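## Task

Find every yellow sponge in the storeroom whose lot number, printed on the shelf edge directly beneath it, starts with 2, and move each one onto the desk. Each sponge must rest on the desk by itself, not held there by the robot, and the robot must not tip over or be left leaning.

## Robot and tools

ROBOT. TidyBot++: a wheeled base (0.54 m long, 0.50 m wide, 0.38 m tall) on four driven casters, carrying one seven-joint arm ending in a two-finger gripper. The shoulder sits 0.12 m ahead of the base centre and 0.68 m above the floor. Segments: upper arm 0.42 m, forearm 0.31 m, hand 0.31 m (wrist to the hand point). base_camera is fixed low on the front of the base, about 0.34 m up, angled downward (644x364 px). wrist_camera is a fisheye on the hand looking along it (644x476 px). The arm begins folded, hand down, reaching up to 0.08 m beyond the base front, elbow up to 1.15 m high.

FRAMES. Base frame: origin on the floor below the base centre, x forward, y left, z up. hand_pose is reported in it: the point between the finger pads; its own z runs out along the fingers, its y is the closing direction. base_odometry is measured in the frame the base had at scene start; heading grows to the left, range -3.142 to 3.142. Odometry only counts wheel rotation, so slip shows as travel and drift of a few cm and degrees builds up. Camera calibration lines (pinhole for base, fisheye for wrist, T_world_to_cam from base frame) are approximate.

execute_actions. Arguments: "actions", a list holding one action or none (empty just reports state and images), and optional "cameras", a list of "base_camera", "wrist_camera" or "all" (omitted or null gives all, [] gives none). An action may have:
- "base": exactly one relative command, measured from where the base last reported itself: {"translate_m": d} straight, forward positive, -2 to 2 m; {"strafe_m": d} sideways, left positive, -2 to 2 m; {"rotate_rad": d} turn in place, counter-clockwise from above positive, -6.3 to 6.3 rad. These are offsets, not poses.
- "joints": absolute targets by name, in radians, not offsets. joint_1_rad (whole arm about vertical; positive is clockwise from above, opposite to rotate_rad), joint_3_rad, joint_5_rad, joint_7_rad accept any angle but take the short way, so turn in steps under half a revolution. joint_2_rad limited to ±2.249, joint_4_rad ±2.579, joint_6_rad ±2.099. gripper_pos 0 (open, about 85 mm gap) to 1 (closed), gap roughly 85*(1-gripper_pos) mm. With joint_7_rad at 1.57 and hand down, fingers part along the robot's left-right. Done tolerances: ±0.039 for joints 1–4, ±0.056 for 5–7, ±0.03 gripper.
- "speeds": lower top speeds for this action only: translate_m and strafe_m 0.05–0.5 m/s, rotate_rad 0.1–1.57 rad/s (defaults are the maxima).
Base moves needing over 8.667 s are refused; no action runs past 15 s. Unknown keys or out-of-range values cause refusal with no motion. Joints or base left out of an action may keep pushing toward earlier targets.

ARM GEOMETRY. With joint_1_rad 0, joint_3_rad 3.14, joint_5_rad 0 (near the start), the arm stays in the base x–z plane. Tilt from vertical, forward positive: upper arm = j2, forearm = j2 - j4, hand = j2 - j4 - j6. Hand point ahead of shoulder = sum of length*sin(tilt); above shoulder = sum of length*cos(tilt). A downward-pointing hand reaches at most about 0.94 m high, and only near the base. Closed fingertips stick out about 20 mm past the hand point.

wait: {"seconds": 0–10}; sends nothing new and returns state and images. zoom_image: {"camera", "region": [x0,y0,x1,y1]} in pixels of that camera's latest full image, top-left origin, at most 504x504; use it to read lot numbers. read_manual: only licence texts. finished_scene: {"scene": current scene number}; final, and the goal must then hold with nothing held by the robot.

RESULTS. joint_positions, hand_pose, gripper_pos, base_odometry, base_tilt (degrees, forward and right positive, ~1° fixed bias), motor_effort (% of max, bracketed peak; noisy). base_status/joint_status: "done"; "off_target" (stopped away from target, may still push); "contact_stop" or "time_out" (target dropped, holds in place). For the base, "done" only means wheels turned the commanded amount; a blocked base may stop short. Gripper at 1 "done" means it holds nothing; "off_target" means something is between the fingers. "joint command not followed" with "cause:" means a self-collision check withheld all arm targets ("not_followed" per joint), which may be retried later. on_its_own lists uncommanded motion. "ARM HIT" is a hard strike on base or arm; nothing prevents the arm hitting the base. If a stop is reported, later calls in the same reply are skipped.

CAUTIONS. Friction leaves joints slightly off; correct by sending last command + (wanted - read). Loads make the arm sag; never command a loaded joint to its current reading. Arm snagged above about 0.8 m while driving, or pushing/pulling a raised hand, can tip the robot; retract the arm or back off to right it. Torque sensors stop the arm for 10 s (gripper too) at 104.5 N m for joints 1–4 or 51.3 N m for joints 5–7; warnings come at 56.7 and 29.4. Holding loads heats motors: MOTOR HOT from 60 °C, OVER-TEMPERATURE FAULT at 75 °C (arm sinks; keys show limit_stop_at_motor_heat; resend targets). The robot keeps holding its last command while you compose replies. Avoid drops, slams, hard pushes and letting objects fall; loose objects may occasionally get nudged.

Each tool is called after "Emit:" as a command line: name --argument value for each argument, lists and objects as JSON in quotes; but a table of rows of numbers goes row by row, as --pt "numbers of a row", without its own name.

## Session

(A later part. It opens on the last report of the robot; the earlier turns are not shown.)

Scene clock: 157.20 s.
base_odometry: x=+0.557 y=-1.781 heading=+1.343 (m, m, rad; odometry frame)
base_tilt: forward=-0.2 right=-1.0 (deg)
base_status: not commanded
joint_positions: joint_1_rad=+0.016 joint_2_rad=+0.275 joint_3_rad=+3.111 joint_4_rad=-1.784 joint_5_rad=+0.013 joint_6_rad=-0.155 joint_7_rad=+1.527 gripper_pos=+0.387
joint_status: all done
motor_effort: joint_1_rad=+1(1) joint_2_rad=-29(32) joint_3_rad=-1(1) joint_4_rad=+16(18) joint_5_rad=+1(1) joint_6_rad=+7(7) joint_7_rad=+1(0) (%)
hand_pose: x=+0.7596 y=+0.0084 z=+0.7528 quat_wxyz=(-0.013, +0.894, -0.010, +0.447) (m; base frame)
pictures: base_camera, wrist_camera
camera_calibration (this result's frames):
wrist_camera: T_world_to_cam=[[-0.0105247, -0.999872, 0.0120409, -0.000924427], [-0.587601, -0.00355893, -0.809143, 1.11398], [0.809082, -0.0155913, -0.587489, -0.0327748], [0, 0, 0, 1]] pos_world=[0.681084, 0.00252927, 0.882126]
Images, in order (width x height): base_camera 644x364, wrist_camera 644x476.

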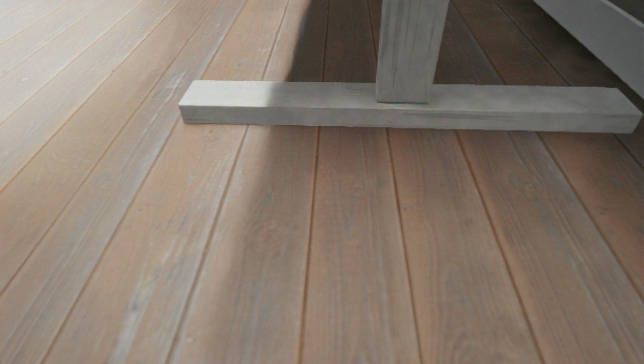

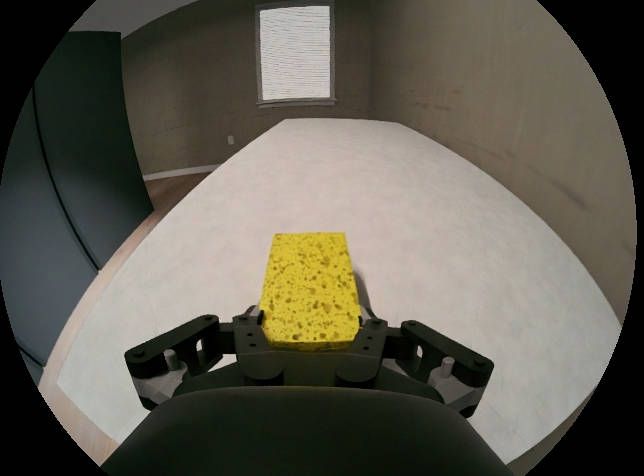

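Emit:
execute_actions --actions '[{"joints":{"joint_2_rad":0.32,"joint_4_rad":-1.8,"joint_6_rad":-0.08}}]' --cameras '["wrist_camera"]'

Emit:
execute_actions --actions '[{"joints":{"gripper_pos":0.0}}]' --cameras '["wrist_camera"]'

Scene clock: 161.37 s.
base_odometry: x=+0.557 y=-1.781 heading=+1.343 (m, m, rad; odometry frame)
base_tilt: forward=-0.3 right=-1.0 (deg)
base_status: not commanded
joint_positions: joint_1_rad=+0.016 joint_2_rad=+0.290 joint_3_rad=+3.111 joint_4_rad=-1.786 joint_5_rad=+0.013 joint_6_rad=-0.113 joint_7_rad=+1.527 gripper_pos=+0.387
joint_status: all done
motor_effort: joint_1_rad=+0(1) joint_2_rad=-28(29) joint_3_rad=-1(1) joint_4_rad=+16(17) joint_5_rad=+1(1) joint_6_rad=+7(7) joint_7_rad=+0(0) (%)
hand_pose: x=+0.7678 y=+0.0086 z=+0.7527 quat_wxyz=(-0.013, +0.889, -0.010, +0.458) (m; base frame)
pictures: wrist_camera
camera_calibration (this result's frames):
wrist_camera: T_world_to_cam=[[-0.0106655, -0.999885, 0.0107499, 0.000405218], [-0.567212, -0.00280398, -0.823567, 1.1139], [0.823503, -0.0148813, -0.567117, -0.0658862], [0, 0, 0, 1]] pos_world=[0.686081, 0.00254806, 0.880003]
Images, in order (width x height): wrist_camera 644x476.

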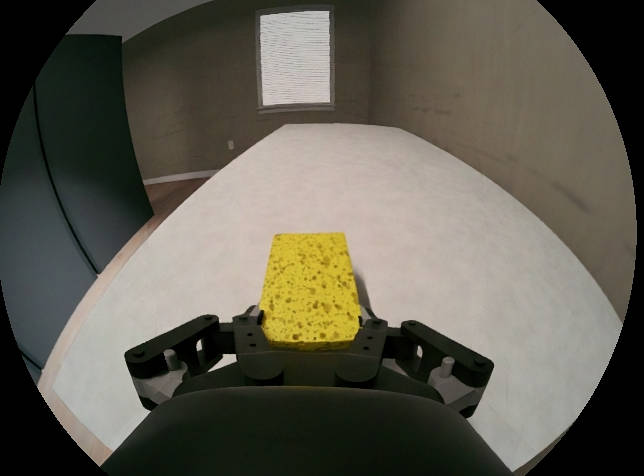

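Scene clock: 162.47 s.
base_odometry: x=+0.557 y=-1.781 heading=+1.343 (m, m, rad; odometry frame)
base_tilt: forward=-0.2 right=-0.9 (deg)
base_status: not commanded
joint_positions: joint_1_rad=+0.016 joint_2_rad=+0.302 joint_3_rad=+3.111 joint_4_rad=-1.790 joint_5_rad=+0.013 joint_6_rad=-0.113 joint_7_rad=+1.527 gripper_pos=+0.000
joint_status: all done
motor_effort: joint_1_rad=+0(0) joint_2_rad=-30(31) joint_3_rad=-1(1) joint_4_rad=+17(17) joint_5_rad=+1(1) joint_6_rad=+8(8) joint_7_rad=+0(0) (%)
hand_pose: x=+0.7671 y=+0.0086 z=+0.7429 quat_wxyz=(-0.013, +0.892, -0.011, +0.451) (m; base frame)
pictures: wrist_camera
camera_calibration (this result's frames):
wrist_camera: T_world_to_cam=[[-0.0104553, -0.999887, 0.0107833, 0.000306295], [-0.580285, -0.00271522, -0.814409, 1.10865], [0.814347, -0.0147723, -0.580191, -0.0541457], [0, 0, 0, 1]] pos_world=[0.687426, 0.00251662, 0.871473]
Images, in order (width x height): wrist_camera 644x476.

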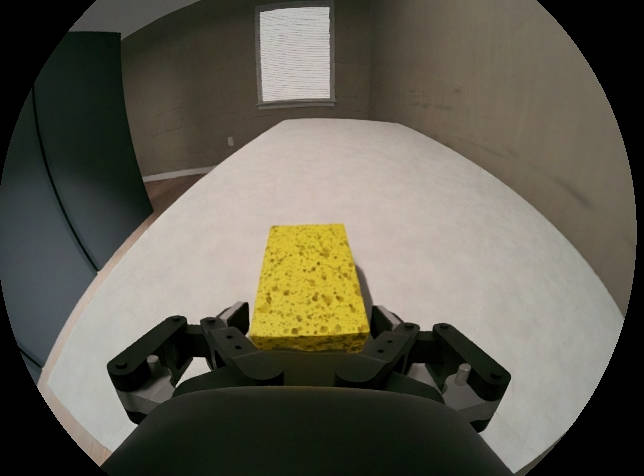

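Emit:
execute_actions --actions '[{"base":{"translate_m":-0.3},"joints":{"joint_2_rad":0.2,"joint_4_rad":-1.8,"joint_6_rad":-0.2},"speeds":{"translate_m":0.15}}]' --cameras '["wrist_camera"]'

Emit:
execute_actions --actions '[{"base":{"rotate_rad":3.14},"joints":{"joint_1_rad":0,"joint_2_rad":-0.2,"joint_4_rad":-2.5,"joint_6_rad":0.3,"joint_7_rad":1.57}}]'

Scene clock: 168.20 s.
base_odometry: x=+0.489 y=-2.073 heading=+1.343 (m, m, rad; odometry frame)
base_tilt: forward=-0.3 right=-1.0 (deg)
base_status: done
joint_positions: joint_1_rad=+0.016 joint_2_rad=+0.203 joint_3_rad=+3.111 joint_4_rad=-1.793 joint_5_rad=+0.013 joint_6_rad=-0.161 joint_7_rad=+1.527 gripper_pos=+0.000
joint_status: all done
motor_effort: joint_1_rad=+1(2) joint_2_rad=-29(35) joint_3_rad=-1(2) joint_4_rad=+18(19) joint_5_rad=+1(1) joint_6_rad=+8(8) joint_7_rad=+1(0) (%)
hand_pose: x=+0.7491 y=+0.0085 z=+0.7924 quat_wxyz=(-0.012, +0.881, -0.010, +0.473) (m; base frame)
pictures: wrist_camera
camera_calibration (this result's frames):
wrist_camera: T_world_to_cam=[[-0.0112008, -0.999855, 0.0128344, -0.0015562], [-0.540239, -0.00474967, -0.841498, 1.13002], [0.841437, -0.0163591, -0.540107, -0.0628012], [0, 0, 0, 1]] pos_world=[0.663308, 0.00278388, 0.917013]
Images, in order (width x height): wrist_camera 644x476.

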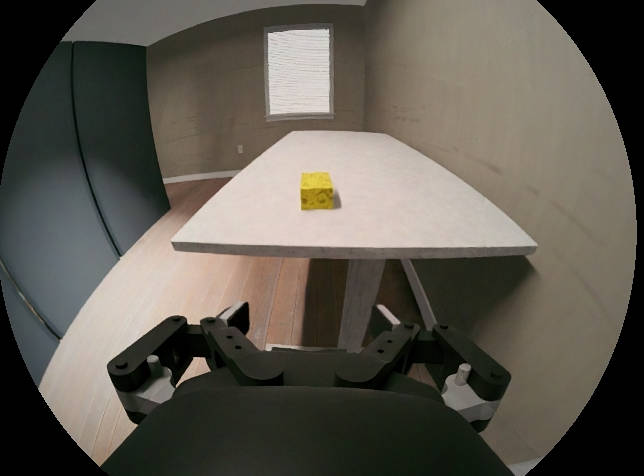

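Scene clock: 171.53 s.
base_odometry: x=+0.489 y=-2.073 heading=-1.800 (m, m, rad; odometry frame)
base_tilt: forward=-0.3 right=-0.9 (deg)
base_status: done
joint_positions: joint_1_rad=+0.012 joint_2_rad=-0.178 joint_3_rad=+3.113 joint_4_rad=-2.488 joint_5_rad=+0.013 joint_6_rad=+0.262 joint_7_rad=+1.543 gripper_pos=+0.000
joint_status: all done
motor_effort: joint_1_rad=+0(4) joint_2_rad=-10(30) joint_3_rad=+0(3) joint_4_rad=+15(17) joint_5_rad=+1(1) joint_6_rad=+8(9) joint_7_rad=+1(1) (%)
hand_pose: x=+0.5529 y=+0.0096 z=+0.7411 quat_wxyz=(-0.007, +0.854, +0.003, +0.520) (m; base frame)
pictures: base_camera, wrist_camera
camera_calibration (this result's frames):
wrist_camera: T_world_to_cam=[[0.00176917, -0.999452, 0.0330574, -0.0240978], [-0.445478, -0.0303838, -0.894777, 0.96825], [0.895291, -0.0131433, -0.445288, -0.0254817], [0, 0, 0, 1]] pos_world=[0.45419, 0.00499961, 0.855818]
Images, in order (width x height): base_camera 644x364, wrist_camera 644x476.

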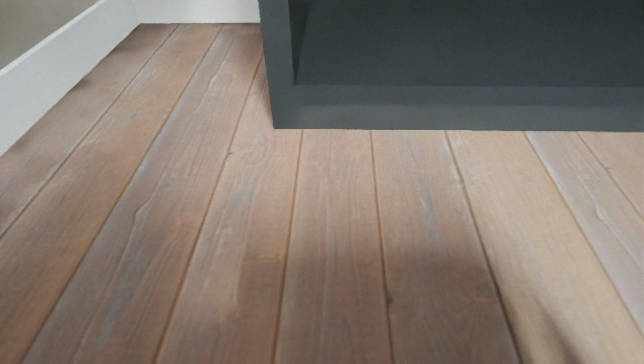

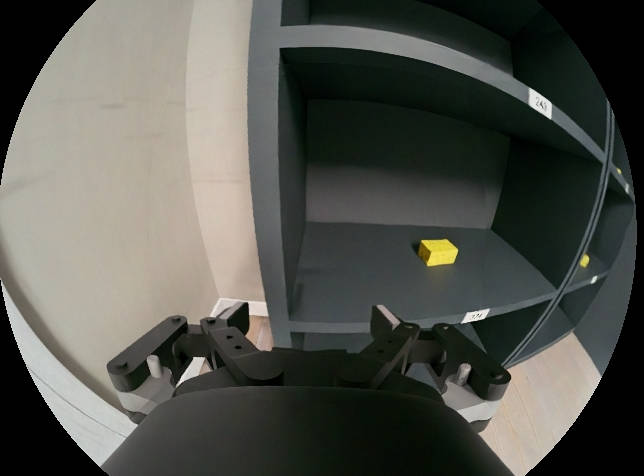

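Emit:
execute_actions --actions '[{"base":{"strafe_m":-1.1}}]'

Scene clock: 177.70 s.
base_odometry: x=-0.582 y=-1.824 heading=-1.800 (m, m, rad; odometry frame)
base_tilt: forward=-0.2 right=-0.9 (deg)
base_status: done
joint_positions: joint_1_rad=+0.011 joint_2_rad=-0.178 joint_3_rad=+3.113 joint_4_rad=-2.488 joint_5_rad=+0.013 joint_6_rad=+0.262 joint_7_rad=+1.543 gripper_pos=+0.000
joint_status: not commanded
motor_effort: joint_1_rad=+0(1) joint_2_rad=-11(12) joint_3_rad=+0(2) joint_4_rad=+15(15) joint_5_rad=+1(1) joint_6_rad=+9(8) joint_7_rad=+0(0) (%)
hand_pose: x=+0.5529 y=+0.0101 z=+0.7412 quat_wxyz=(-0.008, +0.854, +0.003, +0.520) (m; base frame)
pictures: base_camera, wrist_camera
camera_calibration (this result's frames):
wrist_camera: T_world_to_cam=[[0.00280342, -0.999447, 0.0331464, -0.0242829], [-0.445365, -0.0309256, -0.894815, 0.968227], [0.895345, -0.0122537, -0.445205, -0.0254967], [0, 0, 0, 1]] pos_world=[0.454111, 0.00536104, 0.855838]
Images, in order (width x height): base_camera 644x364, wrist_camera 644x476.

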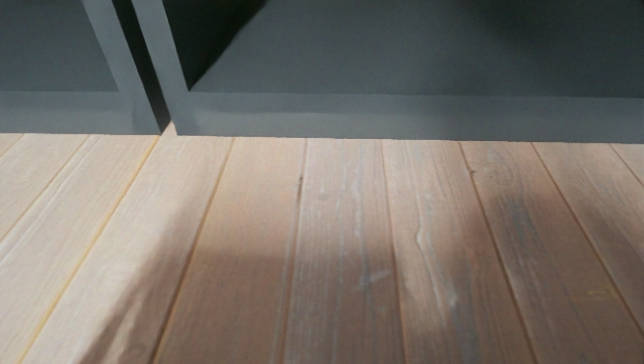

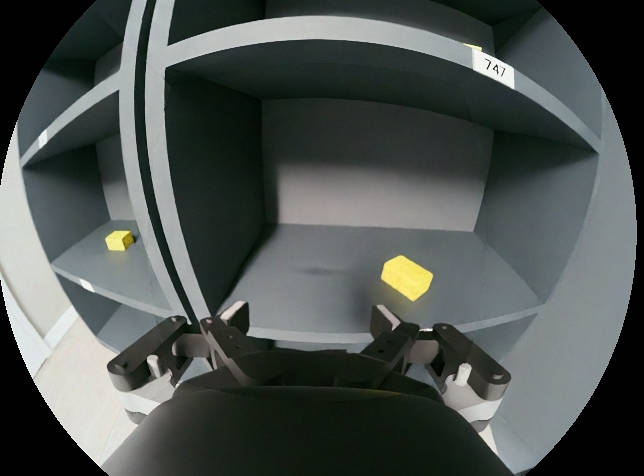

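Label hidden behind finger; tilt the hand down.

Emit:
execute_actions --actions '[{"joints":{"joint_6_rad":-0.1}}]' --cameras '["wrist_camera"]'

Scene clock: 180.83 s.
base_odometry: x=-0.582 y=-1.824 heading=-1.800 (m, m, rad; odometry frame)
base_tilt: forward=-0.3 right=-1.0 (deg)
base_status: not commanded
joint_positions: joint_1_rad=+0.011 joint_2_rad=-0.182 joint_3_rad=+3.113 joint_4_rad=-2.501 joint_5_rad=+0.013 joint_6_rad=-0.084 joint_7_rad=+1.543 gripper_pos=+0.000
joint_status: all done
motor_effort: joint_1_rad=+1(1) joint_2_rad=-10(12) joint_3_rad=-1(1) joint_4_rad=+14(16) joint_5_rad=+1(1) joint_6_rad=+7(8) joint_7_rad=+0(0) (%)
hand_pose: x=+0.4823 y=+0.0070 z=+0.6515 quat_wxyz=(-0.003, +0.933, +0.002, +0.361) (m; base frame)
pictures: wrist_camera
camera_calibration (this result's frames):
wrist_camera: T_world_to_cam=[[0.010667, -0.99914, 0.0400594, -0.0324878], [-0.72876, -0.0351991, -0.683863, 0.855739], [0.684686, -0.021899, -0.728509, 0.283973], [0, 0, 0, 1]] pos_world=[0.429543, 0.00388013, 0.793387]
Images, in order (width x height): wrist_camera 644x476.

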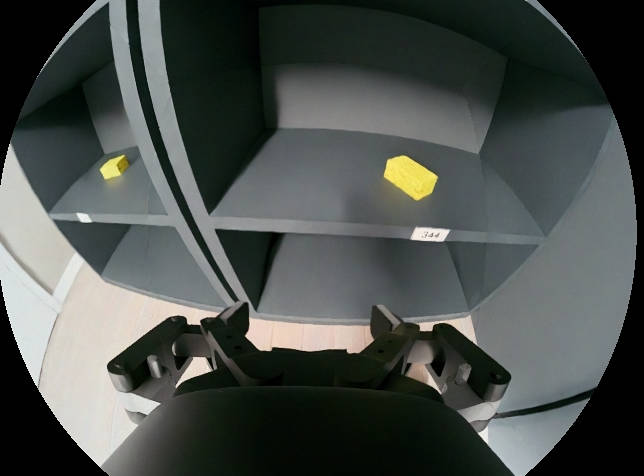

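Emit:
zoom_image --camera "wrist_camera" --region '[390, 210, 470, 260]'

Region (390, 210, 470, 260) of wrist_camera's 644x476 image, scaled by 6.300; it fills the top 315 rows of this view, and the rest is white.

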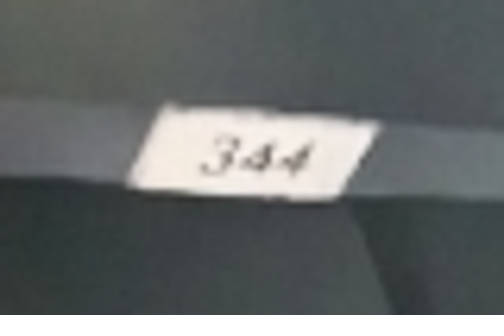

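Emit:
execute_actions --actions '[{"base":{"rotate_rad":3.14},"joints":{"joint_2_rad":-0.8,"joint_4_rad":-2.5,"joint_6_rad":0.2}}]'

Scene clock: 194.43 s.
base_odometry: x=-0.582 y=-1.824 heading=+1.340 (m, m, rad; odometry frame)
base_tilt: forward=-0.3 right=-1.0 (deg)
base_status: done
joint_positions: joint_1_rad=+0.011 joint_2_rad=-0.784 joint_3_rad=+3.113 joint_4_rad=-2.501 joint_5_rad=+0.013 joint_6_rad=+0.161 joint_7_rad=+1.543 gripper_pos=+0.000
joint_status: all done
motor_effort: joint_1_rad=+0(1) joint_2_rad=+4(11) joint_3_rad=+1(2) joint_4_rad=+19(19) joint_5_rad=+1(1) joint_6_rad=+9(10) joint_7_rad=+0(0) (%)
hand_pose: x=+0.4438 y=+0.0102 z=+0.9382 quat_wxyz=(-0.002, +0.702, +0.006, +0.712) (m; base frame)
pictures: base_camera, wrist_camera
camera_calibration (this result's frames):
wrist_camera: T_world_to_cam=[[-0.01796, -0.999094, 0.038593, -0.0263199], [0.0300434, -0.0391211, -0.998783, 0.982562], [0.999387, -0.0167787, 0.0307188, -0.332761], [0, 0, 0, 1]] pos_world=[0.302565, 0.0065595, 0.992603]
Images, in order (width x height): base_camera 644x364, wrist_camera 644x476.

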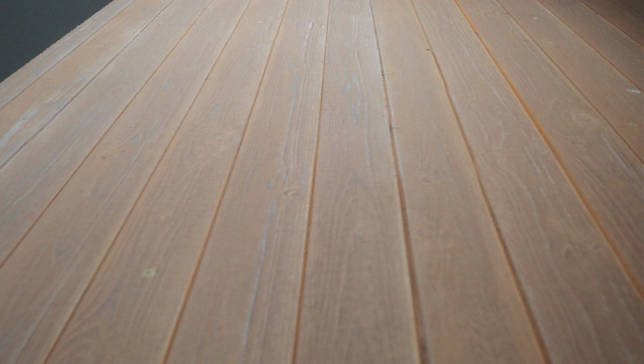

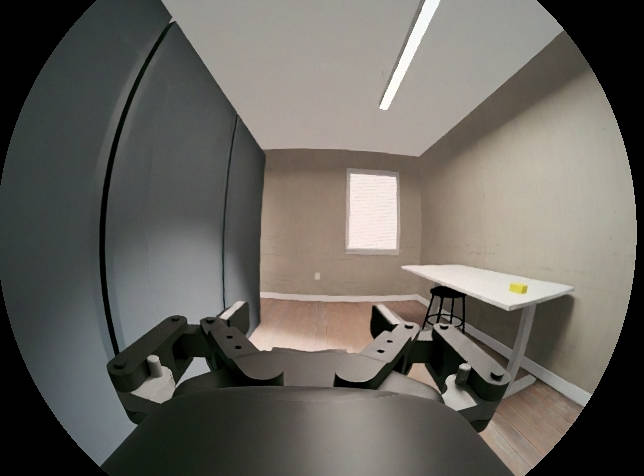

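Emit:
execute_actions --actions '[{"base":{"translate_m":2.0}}]'

Emit:
execute_actions --actions '[{"base":{"translate_m":1.2}}]'

Scene clock: 205.37 s.
base_odometry: x=-0.127 y=+0.123 heading=+1.341 (m, m, rad; odometry frame)
base_tilt: forward=-0.3 right=-0.9 (deg)
base_status: done
joint_positions: joint_1_rad=+0.011 joint_2_rad=-0.788 joint_3_rad=+3.113 joint_4_rad=-2.501 joint_5_rad=+0.013 joint_6_rad=+0.162 joint_7_rad=+1.543 gripper_pos=+0.000
joint_status: not commanded
motor_effort: joint_1_rad=+1(1) joint_2_rad=+4(7) joint_3_rad=+0(0) joint_4_rad=+19(19) joint_5_rad=+1(1) joint_6_rad=+9(9) joint_7_rad=+0(0) (%)
hand_pose: x=+0.4429 y=+0.0102 z=+0.9395 quat_wxyz=(-0.002, +0.700, +0.006, +0.714) (m; base frame)
pictures: base_camera, wrist_camera
camera_calibration (this result's frames):
wrist_camera: T_world_to_cam=[[-0.0181007, -0.999093, 0.0385503, -0.0262694], [0.034285, -0.0391542, -0.998645, 0.981949], [0.999248, -0.0167545, 0.0349626, -0.335798], [0, 0, 0, 1]] pos_world=[0.301404, 0.00657574, 0.993372]
Images, in order (width x height): base_camera 644x364, wrist_camera 644x476.

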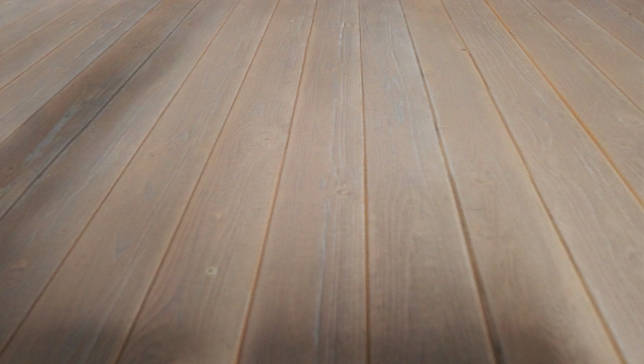

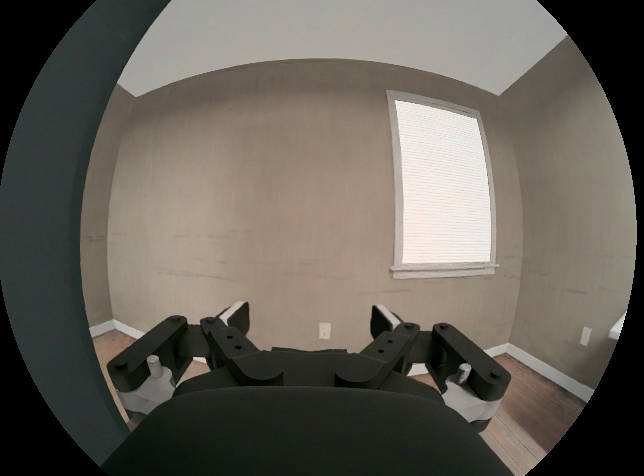

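Scene clock: 209.20 s.
base_odometry: x=+0.145 y=+1.291 heading=+1.340 (m, m, rad; odometry frame)
base_tilt: forward=-0.3 right=-1.0 (deg)
base_status: done
joint_positions: joint_1_rad=+0.011 joint_2_rad=-0.928 joint_3_rad=+3.111 joint_4_rad=-2.566 joint_5_rad=+0.013 joint_6_rad=+0.162 joint_7_rad=+1.543 gripper_pos=+0.000
joint_status: not commanded
motor_effort: joint_1_rad=-1(1) joint_2_rad=+31(42) joint_3_rad=+1(3) joint_4_rad=+31(34) joint_5_rad=+2(3) joint_6_rad=+17(19) joint_7_rad=+1(2) (%)
hand_pose: x=+0.4057 y=+0.0106 z=+0.9419 quat_wxyz=(+0.000, +0.673, +0.008, +0.740) (m; base frame)
pictures: base_camera, wrist_camera
camera_calibration (this result's frames):
wrist_camera: T_world_to_cam=[[-0.0210997, -0.998929, 0.0411797, -0.0279093], [0.108985, -0.0432415, -0.993102, 0.950118], [0.993819, -0.0164662, 0.10978, -0.366982], [0, 0, 0, 1]] pos_world=[0.260577, 0.00716234, 0.985001]
Images, in order (width x height): base_camera 644x364, wrist_camera 644x476.

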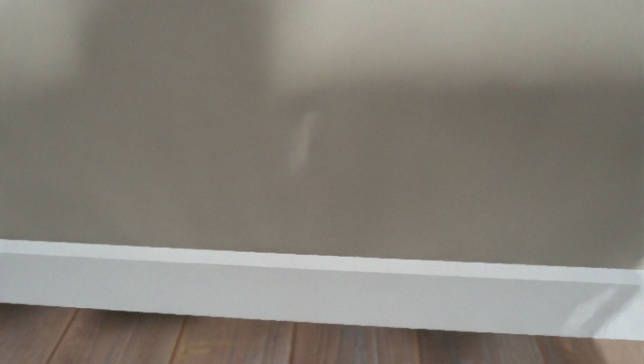

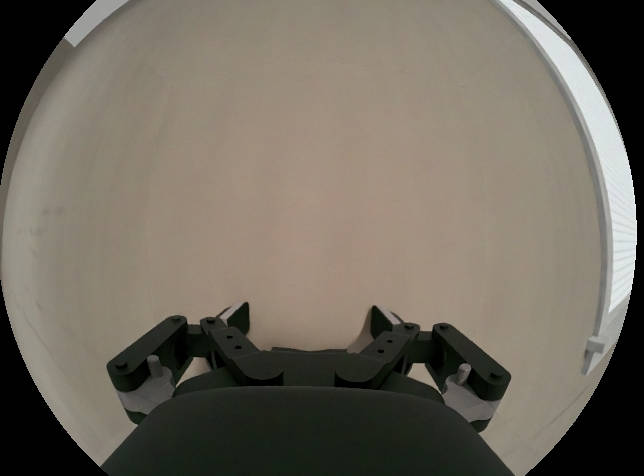

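Emit:
execute_actions --actions '[{"base":{"translate_m":-0.35},"joints":{"joint_2_rad":-0.8,"joint_4_rad":-2.5,"joint_6_rad":-0.3},"speeds":{"translate_m":0.2}}]' --cameras '[]'

Emit:
execute_actions --actions '[{"base":{"rotate_rad":1.571}}]'

Scene clock: 214.73 s.
base_odometry: x=+0.065 y=+0.950 heading=+1.342 (m, m, rad; odometry frame)
base_tilt: forward=-0.3 right=-0.9 (deg)
base_status: done
joint_positions: joint_1_rad=+0.010 joint_2_rad=-0.791 joint_3_rad=+3.111 joint_4_rad=-2.503 joint_5_rad=+0.013 joint_6_rad=-0.286 joint_7_rad=+1.546 gripper_pos=+0.000
joint_status: all done
motor_effort: joint_1_rad=+0(3) joint_2_rad=+5(33) joint_3_rad=+0(2) joint_4_rad=+19(32) joint_5_rad=+1(2) joint_6_rad=+9(16) joint_7_rad=+0(1) (%)
hand_pose: x=+0.4141 y=+0.0060 z=+0.8045 quat_wxyz=(+0.004, +0.841, +0.004, +0.541) (m; base frame)
pictures: none
No camera images: the call's "cameras" was empty. Leave "cameras" out to get every camera's image.

Scene clock: 217.03 s.
base_odometry: x=+0.066 y=+0.950 heading=+2.912 (m, m, rad; odometry frame)
base_tilt: forward=-0.3 right=-0.9 (deg)
base_status: done
joint_positions: joint_1_rad=+0.010 joint_2_rad=-0.791 joint_3_rad=+3.111 joint_4_rad=-2.503 joint_5_rad=+0.013 joint_6_rad=-0.286 joint_7_rad=+1.546 gripper_pos=+0.000
joint_status: not commanded
motor_effort: joint_1_rad=+0(0) joint_2_rad=+5(5) joint_3_rad=+1(1) joint_4_rad=+18(19) joint_5_rad=+1(1) joint_6_rad=+8(10) joint_7_rad=+0(0) (%)
hand_pose: x=+0.4141 y=+0.0061 z=+0.8045 quat_wxyz=(+0.004, +0.841, +0.004, +0.541) (m; base frame)
pictures: base_camera, wrist_camera
camera_calibration (this result's frames):
wrist_camera: T_world_to_cam=[[-0.0100258, -0.998483, 0.0541395, -0.0415768], [-0.399731, -0.0456261, -0.915496, 0.960777], [0.916578, -0.0308198, -0.398667, 0.0807083], [0, 0, 0, 1]] pos_world=[0.30966, 0.0048102, 0.914014]
Images, in order (width x height): base_camera 644x364, wrist_camera 644x476.

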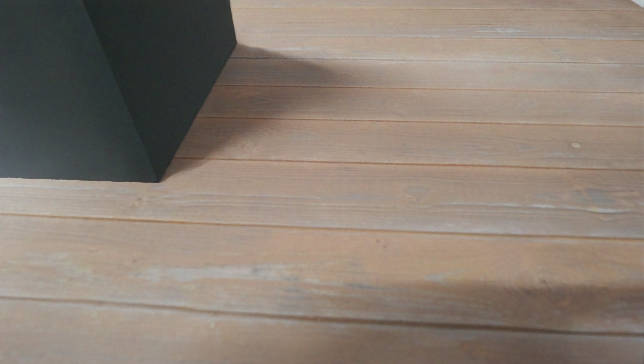

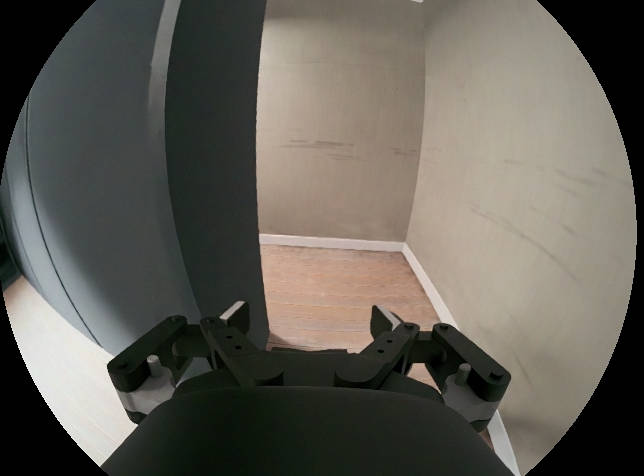

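Emit:
execute_actions --actions '[{"base":{"strafe_m":-0.27},"speeds":{"strafe_m":0.2}}]' --cameras '["base_camera"]'

Emit:
execute_actions --actions '[{"base":{"translate_m":1.0},"speeds":{"translate_m":0.3}}]'

Scene clock: 223.53 s.
base_odometry: x=+0.127 y=+1.213 heading=+2.913 (m, m, rad; odometry frame)
base_tilt: forward=-0.3 right=-1.0 (deg)
base_status: done
joint_positions: joint_1_rad=+0.010 joint_2_rad=-0.791 joint_3_rad=+3.111 joint_4_rad=-2.503 joint_5_rad=+0.013 joint_6_rad=-0.286 joint_7_rad=+1.546 gripper_pos=+0.000
joint_status: not commanded
motor_effort: joint_1_rad=+1(0) joint_2_rad=+4(5) joint_3_rad=+1(2) joint_4_rad=+19(19) joint_5_rad=+1(1) joint_6_rad=+9(9) joint_7_rad=+0(0) (%)
hand_pose: x=+0.4141 y=+0.0061 z=+0.8045 quat_wxyz=(+0.004, +0.841, +0.004, +0.541) (m; base frame)
pictures: base_camera
Images, in order (width x height): base_camera 644x364.

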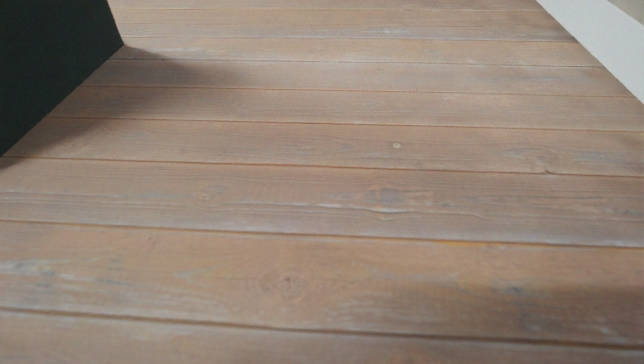

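Scene clock: 227.83 s.
base_odometry: x=-0.848 y=+1.439 heading=+2.913 (m, m, rad; odometry frame)
base_tilt: forward=-0.4 right=-1.0 (deg)
base_status: done
joint_positions: joint_1_rad=+0.010 joint_2_rad=-0.792 joint_3_rad=+3.111 joint_4_rad=-2.503 joint_5_rad=+0.013 joint_6_rad=-0.286 joint_7_rad=+1.546 gripper_pos=+0.000
joint_status: not commanded
motor_effort: joint_1_rad=+1(1) joint_2_rad=+4(7) joint_3_rad=+1(1) joint_4_rad=+19(20) joint_5_rad=+1(1) joint_6_rad=+9(9) joint_7_rad=+0(1) (%)
hand_pose: x=+0.4141 y=+0.0061 z=+0.8046 quat_wxyz=(+0.004, +0.841, +0.004, +0.542) (m; base frame)
pictures: base_camera, wrist_camera
camera_calibration (this result's frames):
wrist_camera: T_world_to_cam=[[-0.0100459, -0.998482, 0.0541544, -0.0415845], [-0.399143, -0.0456515, -0.915751, 0.96088], [0.916833, -0.0308149, -0.398079, 0.0802771], [0, 0, 0, 1]] pos_world=[0.309511, 0.00481796, 0.914136]
Images, in order (width x height): base_camera 644x364, wrist_camera 644x476.

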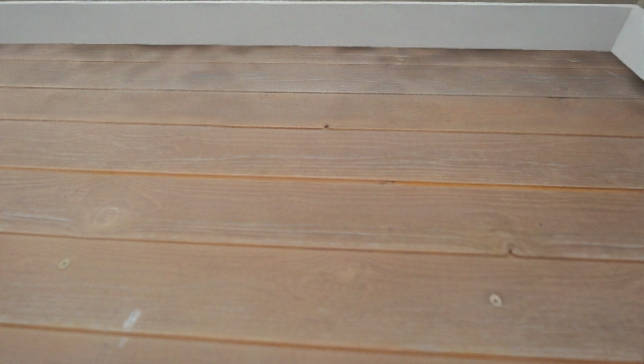

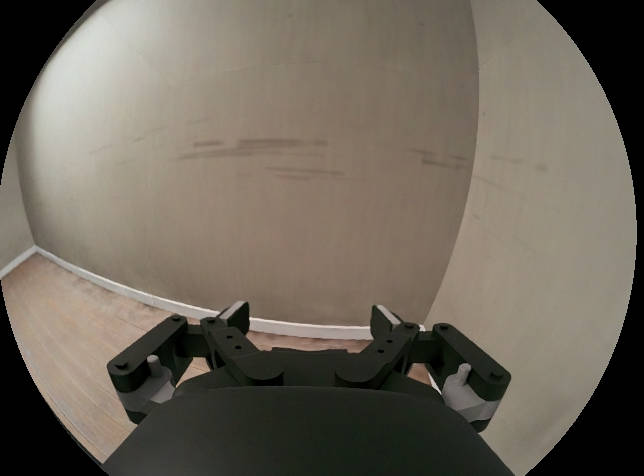

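Emit:
execute_actions --actions '[{"base":{"translate_m":0.5},"joints":{"joint_1_rad":-1.0},"speeds":{"translate_m":0.3}}]' --cameras '["base_camera"]'

Emit:
execute_actions --actions '[{"base":{"rotate_rad":1.571},"joints":{"joint_1_rad":-1.2}}]'

Scene clock: 235.70 s.
base_odometry: x=-1.335 y=+1.553 heading=+2.913 (m, m, rad; odometry frame)
base_tilt: forward=-0.3 right=-1.0 (deg)
base_status: done
joint_positions: joint_1_rad=-0.986 joint_2_rad=-0.792 joint_3_rad=+3.111 joint_4_rad=-2.503 joint_5_rad=+0.013 joint_6_rad=-0.286 joint_7_rad=+1.546 gripper_pos=+0.000
joint_status: all done
motor_effort: joint_1_rad=+0(1) joint_2_rad=+5(7) joint_3_rad=+0(2) joint_4_rad=+19(20) joint_5_rad=+1(1) joint_6_rad=+9(9) joint_7_rad=+0(1) (%)
hand_pose: x=+0.2743 y=+0.2509 z=+0.8048 quat_wxyz=(-0.255, +0.736, +0.405, +0.478) (m; base frame)
pictures: base_camera
Images, in order (width x height): base_camera 644x364.

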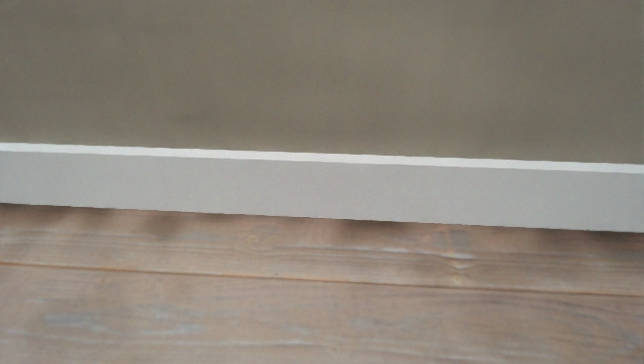

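Scene clock: 238.00 s.
base_odometry: x=-1.335 y=+1.553 heading=-1.799 (m, m, rad; odometry frame)
base_tilt: forward=-0.4 right=-1.0 (deg)
base_status: done
joint_positions: joint_1_rad=-1.187 joint_2_rad=-0.792 joint_3_rad=+3.111 joint_4_rad=-2.503 joint_5_rad=+0.013 joint_6_rad=-0.286 joint_7_rad=+1.546 gripper_pos=+0.000
joint_status: all done
motor_effort: joint_1_rad=+1(1) joint_2_rad=+5(6) joint_3_rad=+1(1) joint_4_rad=+19(19) joint_5_rad=+1(1) joint_6_rad=+9(9) joint_7_rad=+0(0) (%)
hand_pose: x=+0.2210 y=+0.2769 z=+0.8048 quat_wxyz=(-0.302, +0.692, +0.477, +0.450) (m; base frame)
pictures: base_camera, wrist_camera
camera_calibration (this result's frames):
wrist_camera: T_world_to_cam=[[0.92597, -0.373693, 0.0541548, -0.152971], [-0.102961, -0.387864, -0.915948, 0.925769], [0.363288, 0.842565, -0.397627, 0.145841], [0, 0, 0, 1]] pos_world=[0.183983, 0.179028, 0.91423]
Images, in order (width x height): base_camera 644x364, wrist_camera 644x476.

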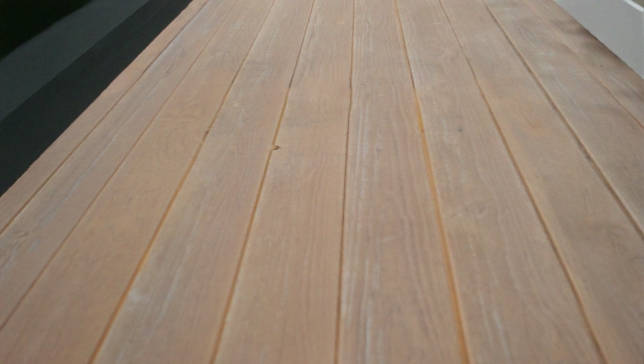

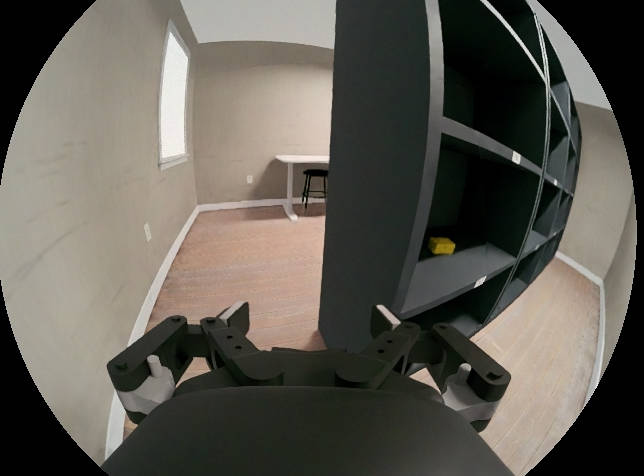

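Emit:
execute_actions --actions '[{"base":{"strafe_m":-0.13},"speeds":{"strafe_m":0.2}}]' --cameras '[]'

Emit:
execute_actions --actions '[{"base":{"translate_m":0.9},"joints":{"joint_1_rad":-1.57,"joint_6_rad":-0.2}}]'

Scene clock: 246.00 s.
base_odometry: x=-1.462 y=+1.582 heading=-1.798 (m, m, rad; odometry frame)
base_tilt: forward=-0.2 right=-1.0 (deg)
base_status: done
joint_positions: joint_1_rad=-1.187 joint_2_rad=-0.793 joint_3_rad=+3.111 joint_4_rad=-2.503 joint_5_rad=+0.013 joint_6_rad=-0.286 joint_7_rad=+1.546 gripper_pos=+0.000
joint_status: not commanded
motor_effort: joint_1_rad=+0(0) joint_2_rad=+5(7) joint_3_rad=+1(1) joint_4_rad=+19(19) joint_5_rad=+1(1) joint_6_rad=+9(8) joint_7_rad=+1(0) (%)
hand_pose: x=+0.2210 y=+0.2769 z=+0.8048 quat_wxyz=(-0.302, +0.692, +0.477, +0.450) (m; base frame)
pictures: none
No camera images: the call's "cameras" was empty. Leave "cameras" out to get every camera's image.

Scene clock: 249.17 s.
base_odometry: x=-1.665 y=+0.706 heading=-1.799 (m, m, rad; odometry frame)
base_tilt: forward=-0.3 right=-1.0 (deg)
base_status: done
joint_positions: joint_1_rad=-1.555 joint_2_rad=-0.793 joint_3_rad=+3.111 joint_4_rad=-2.503 joint_5_rad=+0.013 joint_6_rad=-0.241 joint_7_rad=+1.546 gripper_pos=+0.000
joint_status: all done
motor_effort: joint_1_rad=+0(1) joint_2_rad=+4(6) joint_3_rad=+1(2) joint_4_rad=+19(19) joint_5_rad=+1(2) joint_6_rad=+8(9) joint_7_rad=+1(1) (%)
hand_pose: x=+0.1142 y=+0.3005 z=+0.8177 quat_wxyz=(-0.393, +0.584, +0.587, +0.400) (m; base frame)
pictures: base_camera, wrist_camera
camera_calibration (this result's frames):
wrist_camera: T_world_to_cam=[[0.998446, -0.0168354, 0.053118, -0.160615], [0.0436136, -0.357205, -0.933007, 0.923763], [0.0346816, 0.933874, -0.355916, 0.145835], [0, 0, 0, 1]] pos_world=[0.115019, 0.191077, 0.922314]
Images, in order (width x height): base_camera 644x364, wrist_camera 644x476.

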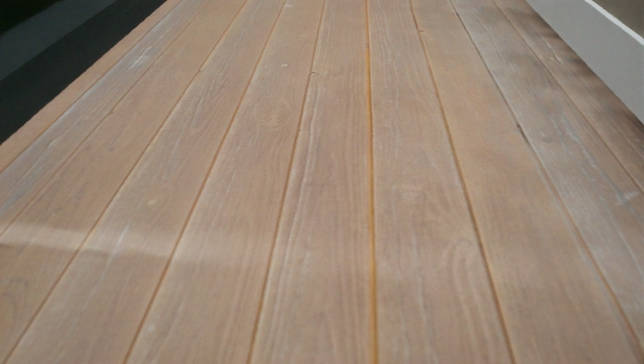

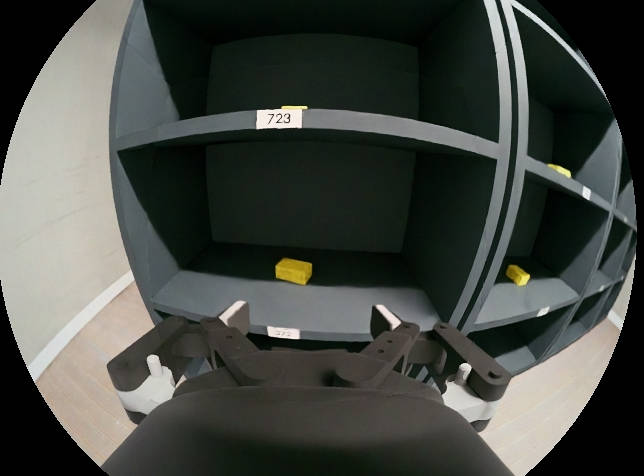

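Emit:
zoom_image --camera "wrist_camera" --region '[250, 310, 320, 350]'

Region (250, 310, 320, 350) of wrist_camera's 644x476 image, scaled by 7.200; it fills the top 288 rows of this view, and the rest is white.

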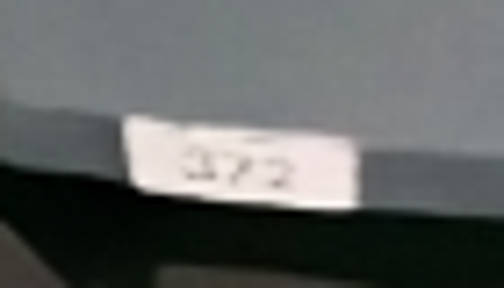

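Emit:
execute_actions --actions '[{"joints":{"joint_6_rad":-0.55}}]' --cameras '["wrist_camera"]'

Emit:
zoom_image --camera "wrist_camera" --region '[240, 230, 340, 300]'

Scene clock: 255.20 s.
base_odometry: x=-1.665 y=+0.706 heading=-1.799 (m, m, rad; odometry frame)
base_tilt: forward=-0.3 right=-1.0 (deg)
base_status: not commanded
joint_positions: joint_1_rad=-1.555 joint_2_rad=-0.793 joint_3_rad=+3.111 joint_4_rad=-2.504 joint_5_rad=+0.013 joint_6_rad=-0.534 joint_7_rad=+1.546 gripper_pos=+0.000
joint_status: all done
motor_effort: joint_1_rad=+1(0) joint_2_rad=+4(6) joint_3_rad=+1(1) joint_4_rad=+18(20) joint_5_rad=+1(1) joint_6_rad=+7(9) joint_7_rad=+1(0) (%)
hand_pose: x=+0.1172 y=+0.2546 z=+0.7385 quat_wxyz=(-0.300, +0.638, +0.637, +0.313) (m; base frame)
pictures: wrist_camera
camera_calibration (this result's frames):
wrist_camera: T_world_to_cam=[[0.998192, -0.010441, 0.0591964, -0.16632], [0.0403992, -0.612687, -0.789293, 0.792627], [0.0445099, 0.790257, -0.611157, 0.384398], [0, 0, 0, 1]] pos_world=[0.116888, 0.180122, 0.870388]
Images, in order (width x height): wrist_camera 644x476.

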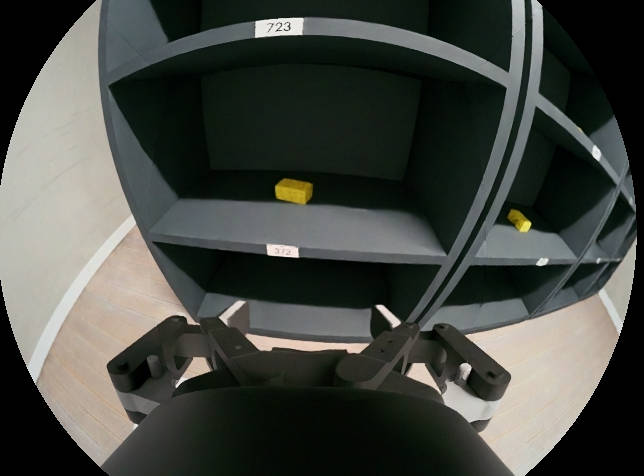

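Region (240, 230, 340, 300) of wrist_camera's 644x476 image, scaled by 5.040; it fills the top 353 rows of this view, and the rest is white.

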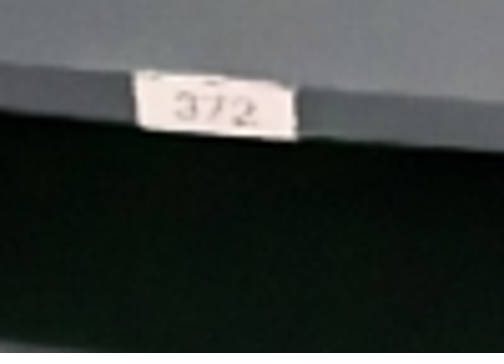

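372. Next unit.

Emit:
execute_actions --actions '[{"base":{"translate_m":0.95},"joints":{"joint_6_rad":-0.45}}]'

Scene clock: 260.43 s.
base_odometry: x=-1.880 y=-0.220 heading=-1.799 (m, m, rad; odometry frame)
base_tilt: forward=-0.4 right=-1.0 (deg)
base_status: done
joint_positions: joint_1_rad=-1.555 joint_2_rad=-0.793 joint_3_rad=+3.111 joint_4_rad=-2.503 joint_5_rad=+0.013 joint_6_rad=-0.484 joint_7_rad=+1.546 gripper_pos=+0.000
joint_status: all done
motor_effort: joint_1_rad=+1(1) joint_2_rad=+5(7) joint_3_rad=+1(1) joint_4_rad=+19(19) joint_5_rad=+1(2) joint_6_rad=+8(8) joint_7_rad=+1(0) (%)
hand_pose: x=+0.1167 y=+0.2641 z=+0.7512 quat_wxyz=(-0.317, +0.629, +0.629, +0.328) (m; base frame)
pictures: base_camera, wrist_camera
camera_calibration (this result's frames):
wrist_camera: T_world_to_cam=[[0.998232, -0.0116309, 0.0582912, -0.165472], [0.0411729, -0.572007, -0.819215, 0.820146], [0.0428712, 0.820166, -0.570517, 0.346408], [0, 0, 0, 1]] pos_world=[0.11656, 0.183093, 0.879153]
Images, in order (width x height): base_camera 644x364, wrist_camera 644x476.

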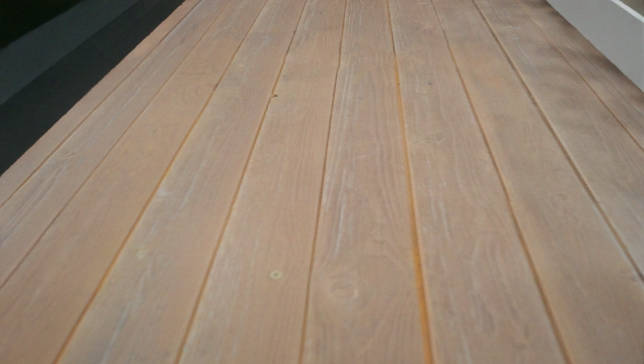

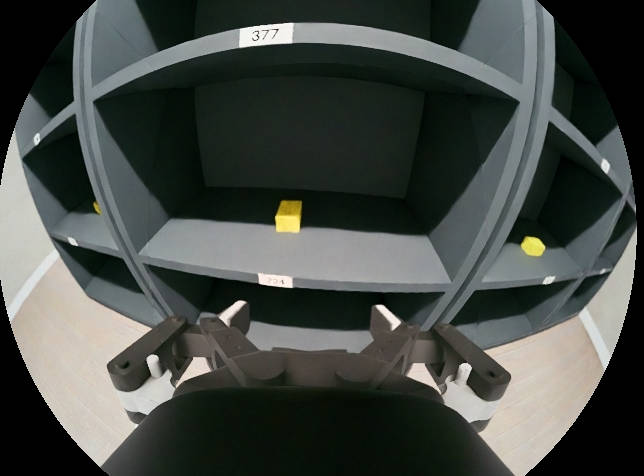

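Emit:
zoom_image --camera "wrist_camera" --region '[230, 260, 330, 310]'

Emit:
zoom_image --camera "wrist_camera" --region '[220, 10, 320, 60]'

Region (230, 260, 330, 310) of wrist_camera's 644x476 image, scaled by 5.040.

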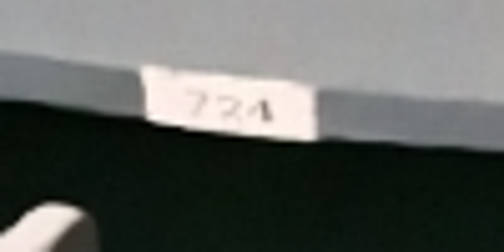

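Region (220, 10, 320, 60) of wrist_camera's 644x476 image, scaled by 5.040.

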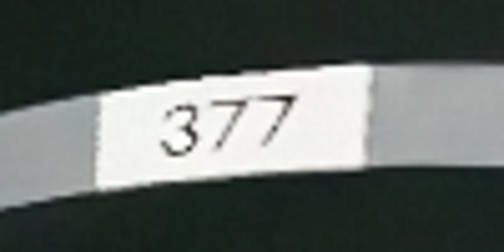

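Emit:
execute_actions --actions '[{"joints":{"joint_2_rad":-0.4,"joint_6_rad":-0.45}}]' --cameras '["wrist_camera"]'

Scene clock: 267.23 s.
base_odometry: x=-1.880 y=-0.220 heading=-1.799 (m, m, rad; odometry frame)
base_tilt: forward=-0.3 right=-0.9 (deg)
base_status: not commanded
joint_positions: joint_1_rad=-1.555 joint_2_rad=-0.414 joint_3_rad=+3.111 joint_4_rad=-2.503 joint_5_rad=+0.013 joint_6_rad=-0.484 joint_7_rad=+1.546 gripper_pos=+0.000
joint_status: all done
motor_effort: joint_1_rad=+0(1) joint_2_rad=-3(8) joint_3_rad=+0(1) joint_4_rad=+16(19) joint_5_rad=+1(1) joint_6_rad=+5(10) joint_7_rad=+1(0) (%)
hand_pose: x=+0.1168 y=+0.2711 z=+0.6488 quat_wxyz=(-0.195, +0.679, +0.679, +0.202) (m; base frame)
pictures: wrist_camera
camera_calibration (this result's frames):
wrist_camera: T_world_to_cam=[[0.998576, 0.00957111, 0.0524843, -0.161553], [0.0369195, -0.834136, -0.550322, 0.637318], [0.0385119, 0.551476, -0.833302, 0.526096], [0, 0, 0, 1]] pos_world=[0.117533, 0.243027, 0.797606]
Images, in order (width x height): wrist_camera 644x476.

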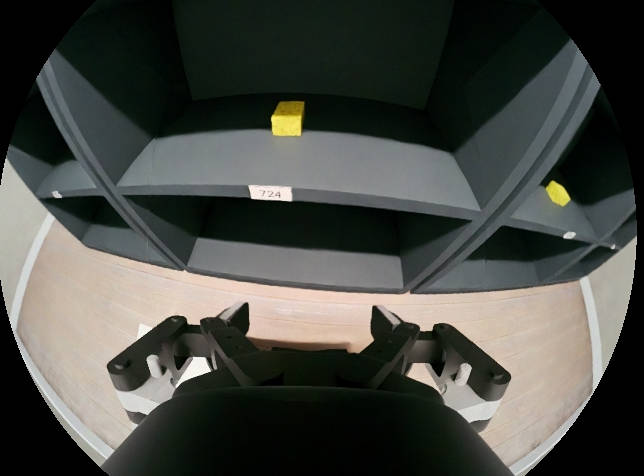

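Emit:
zoom_image --camera "wrist_camera" --region '[230, 170, 310, 215]'

Region (230, 170, 310, 215) of wrist_camera's 644x476 image, scaled by 6.300; it fills the top 284 rows of this view, and the rest is white.

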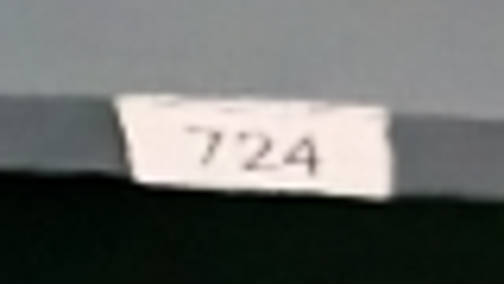

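724. Next unit; use an intermediate pose.

Emit:
execute_actions --actions '[{"base":{"translate_m":0.95},"joints":{"joint_2_rad":-0.65,"joint_6_rad":-0.35}}]'

Scene clock: 273.80 s.
base_odometry: x=-2.095 y=-1.146 heading=-1.799 (m, m, rad; odometry frame)
base_tilt: forward=-0.3 right=-1.0 (deg)
base_status: done
joint_positions: joint_1_rad=-1.555 joint_2_rad=-0.637 joint_3_rad=+3.111 joint_4_rad=-2.503 joint_5_rad=+0.013 joint_6_rad=-0.390 joint_7_rad=+1.546 gripper_pos=+0.000
joint_status: all done
motor_effort: joint_1_rad=+0(0) joint_2_rad=+1(4) joint_3_rad=+0(1) joint_4_rad=+18(18) joint_5_rad=+1(1) joint_6_rad=+8(8) joint_7_rad=+0(0) (%)
hand_pose: x=+0.1159 y=+0.2912 z=+0.7314 quat_wxyz=(-0.299, +0.638, +0.639, +0.307) (m; base frame)
pictures: base_camera, wrist_camera
camera_calibration (this result's frames):
wrist_camera: T_world_to_cam=[[0.998452, -0.00508625, 0.0553873, -0.163028], [0.0402772, -0.620641, -0.78306, 0.807317], [0.0383585, 0.784078, -0.619476, 0.359702], [0, 0, 0, 1]] pos_world=[0.116461, 0.21819, 0.864034]
Images, in order (width x height): base_camera 644x364, wrist_camera 644x476.

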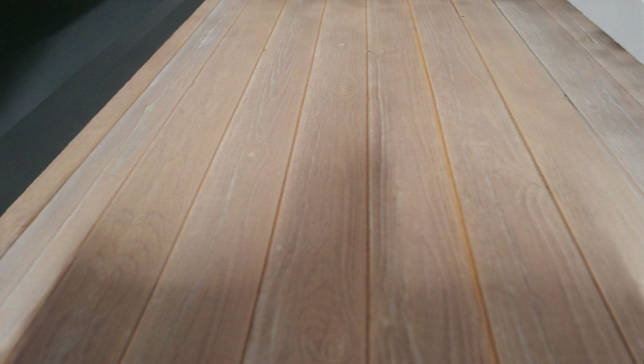

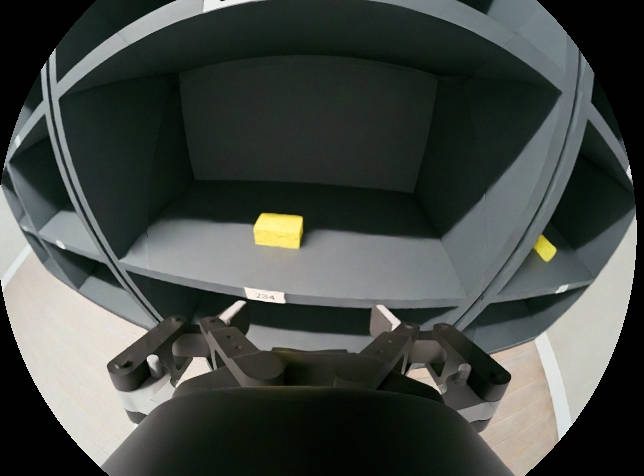

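Emit:
execute_actions --actions '[{"base":{"strafe_m":-0.1},"joints":{"joint_2_rad":-0.45,"joint_6_rad":-0.45},"speeds":{"strafe_m":0.2}}]' --cameras '["wrist_camera"]'

Emit:
zoom_image --camera "wrist_camera" --region '[200, 140, 340, 230]'

Scene clock: 278.03 s.
base_odometry: x=-2.192 y=-1.123 heading=-1.799 (m, m, rad; odometry frame)
base_tilt: forward=-0.3 right=-1.0 (deg)
base_status: done
joint_positions: joint_1_rad=-1.555 joint_2_rad=-0.471 joint_3_rad=+3.111 joint_4_rad=-2.503 joint_5_rad=+0.013 joint_6_rad=-0.413 joint_7_rad=+1.546 gripper_pos=+0.000
joint_status: all done
motor_effort: joint_1_rad=+0(1) joint_2_rad=-2(2) joint_3_rad=+1(1) joint_4_rad=+17(18) joint_5_rad=+1(1) joint_6_rad=+6(7) joint_7_rad=+0(1) (%)
hand_pose: x=+0.1162 y=+0.2900 z=+0.6777 quat_wxyz=(-0.238, +0.664, +0.665, +0.245) (m; base frame)
pictures: wrist_camera
camera_calibration (this result's frames):
wrist_camera: T_world_to_cam=[[0.998581, 0.0045878, 0.053059, -0.161581], [0.0381193, -0.75732, -0.651931, 0.715505], [0.0371917, 0.653028, -0.75642, 0.45836], [0, 0, 0, 1]] pos_world=[0.117029, 0.243285, 0.821746]
Images, in order (width x height): wrist_camera 644x476.

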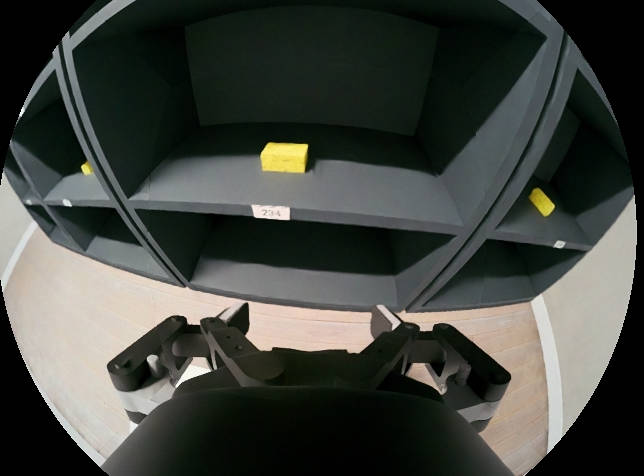

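Region (200, 140, 340, 230) of wrist_camera's 644x476 image, scaled by 3.600; it fills the top 324 rows of this view, and the rest is white.

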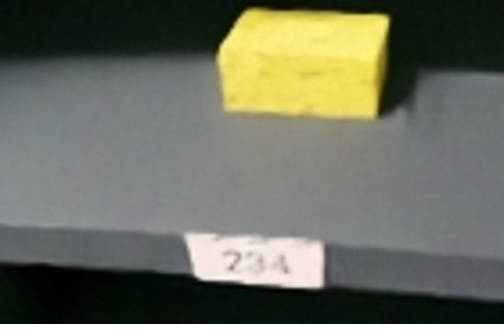

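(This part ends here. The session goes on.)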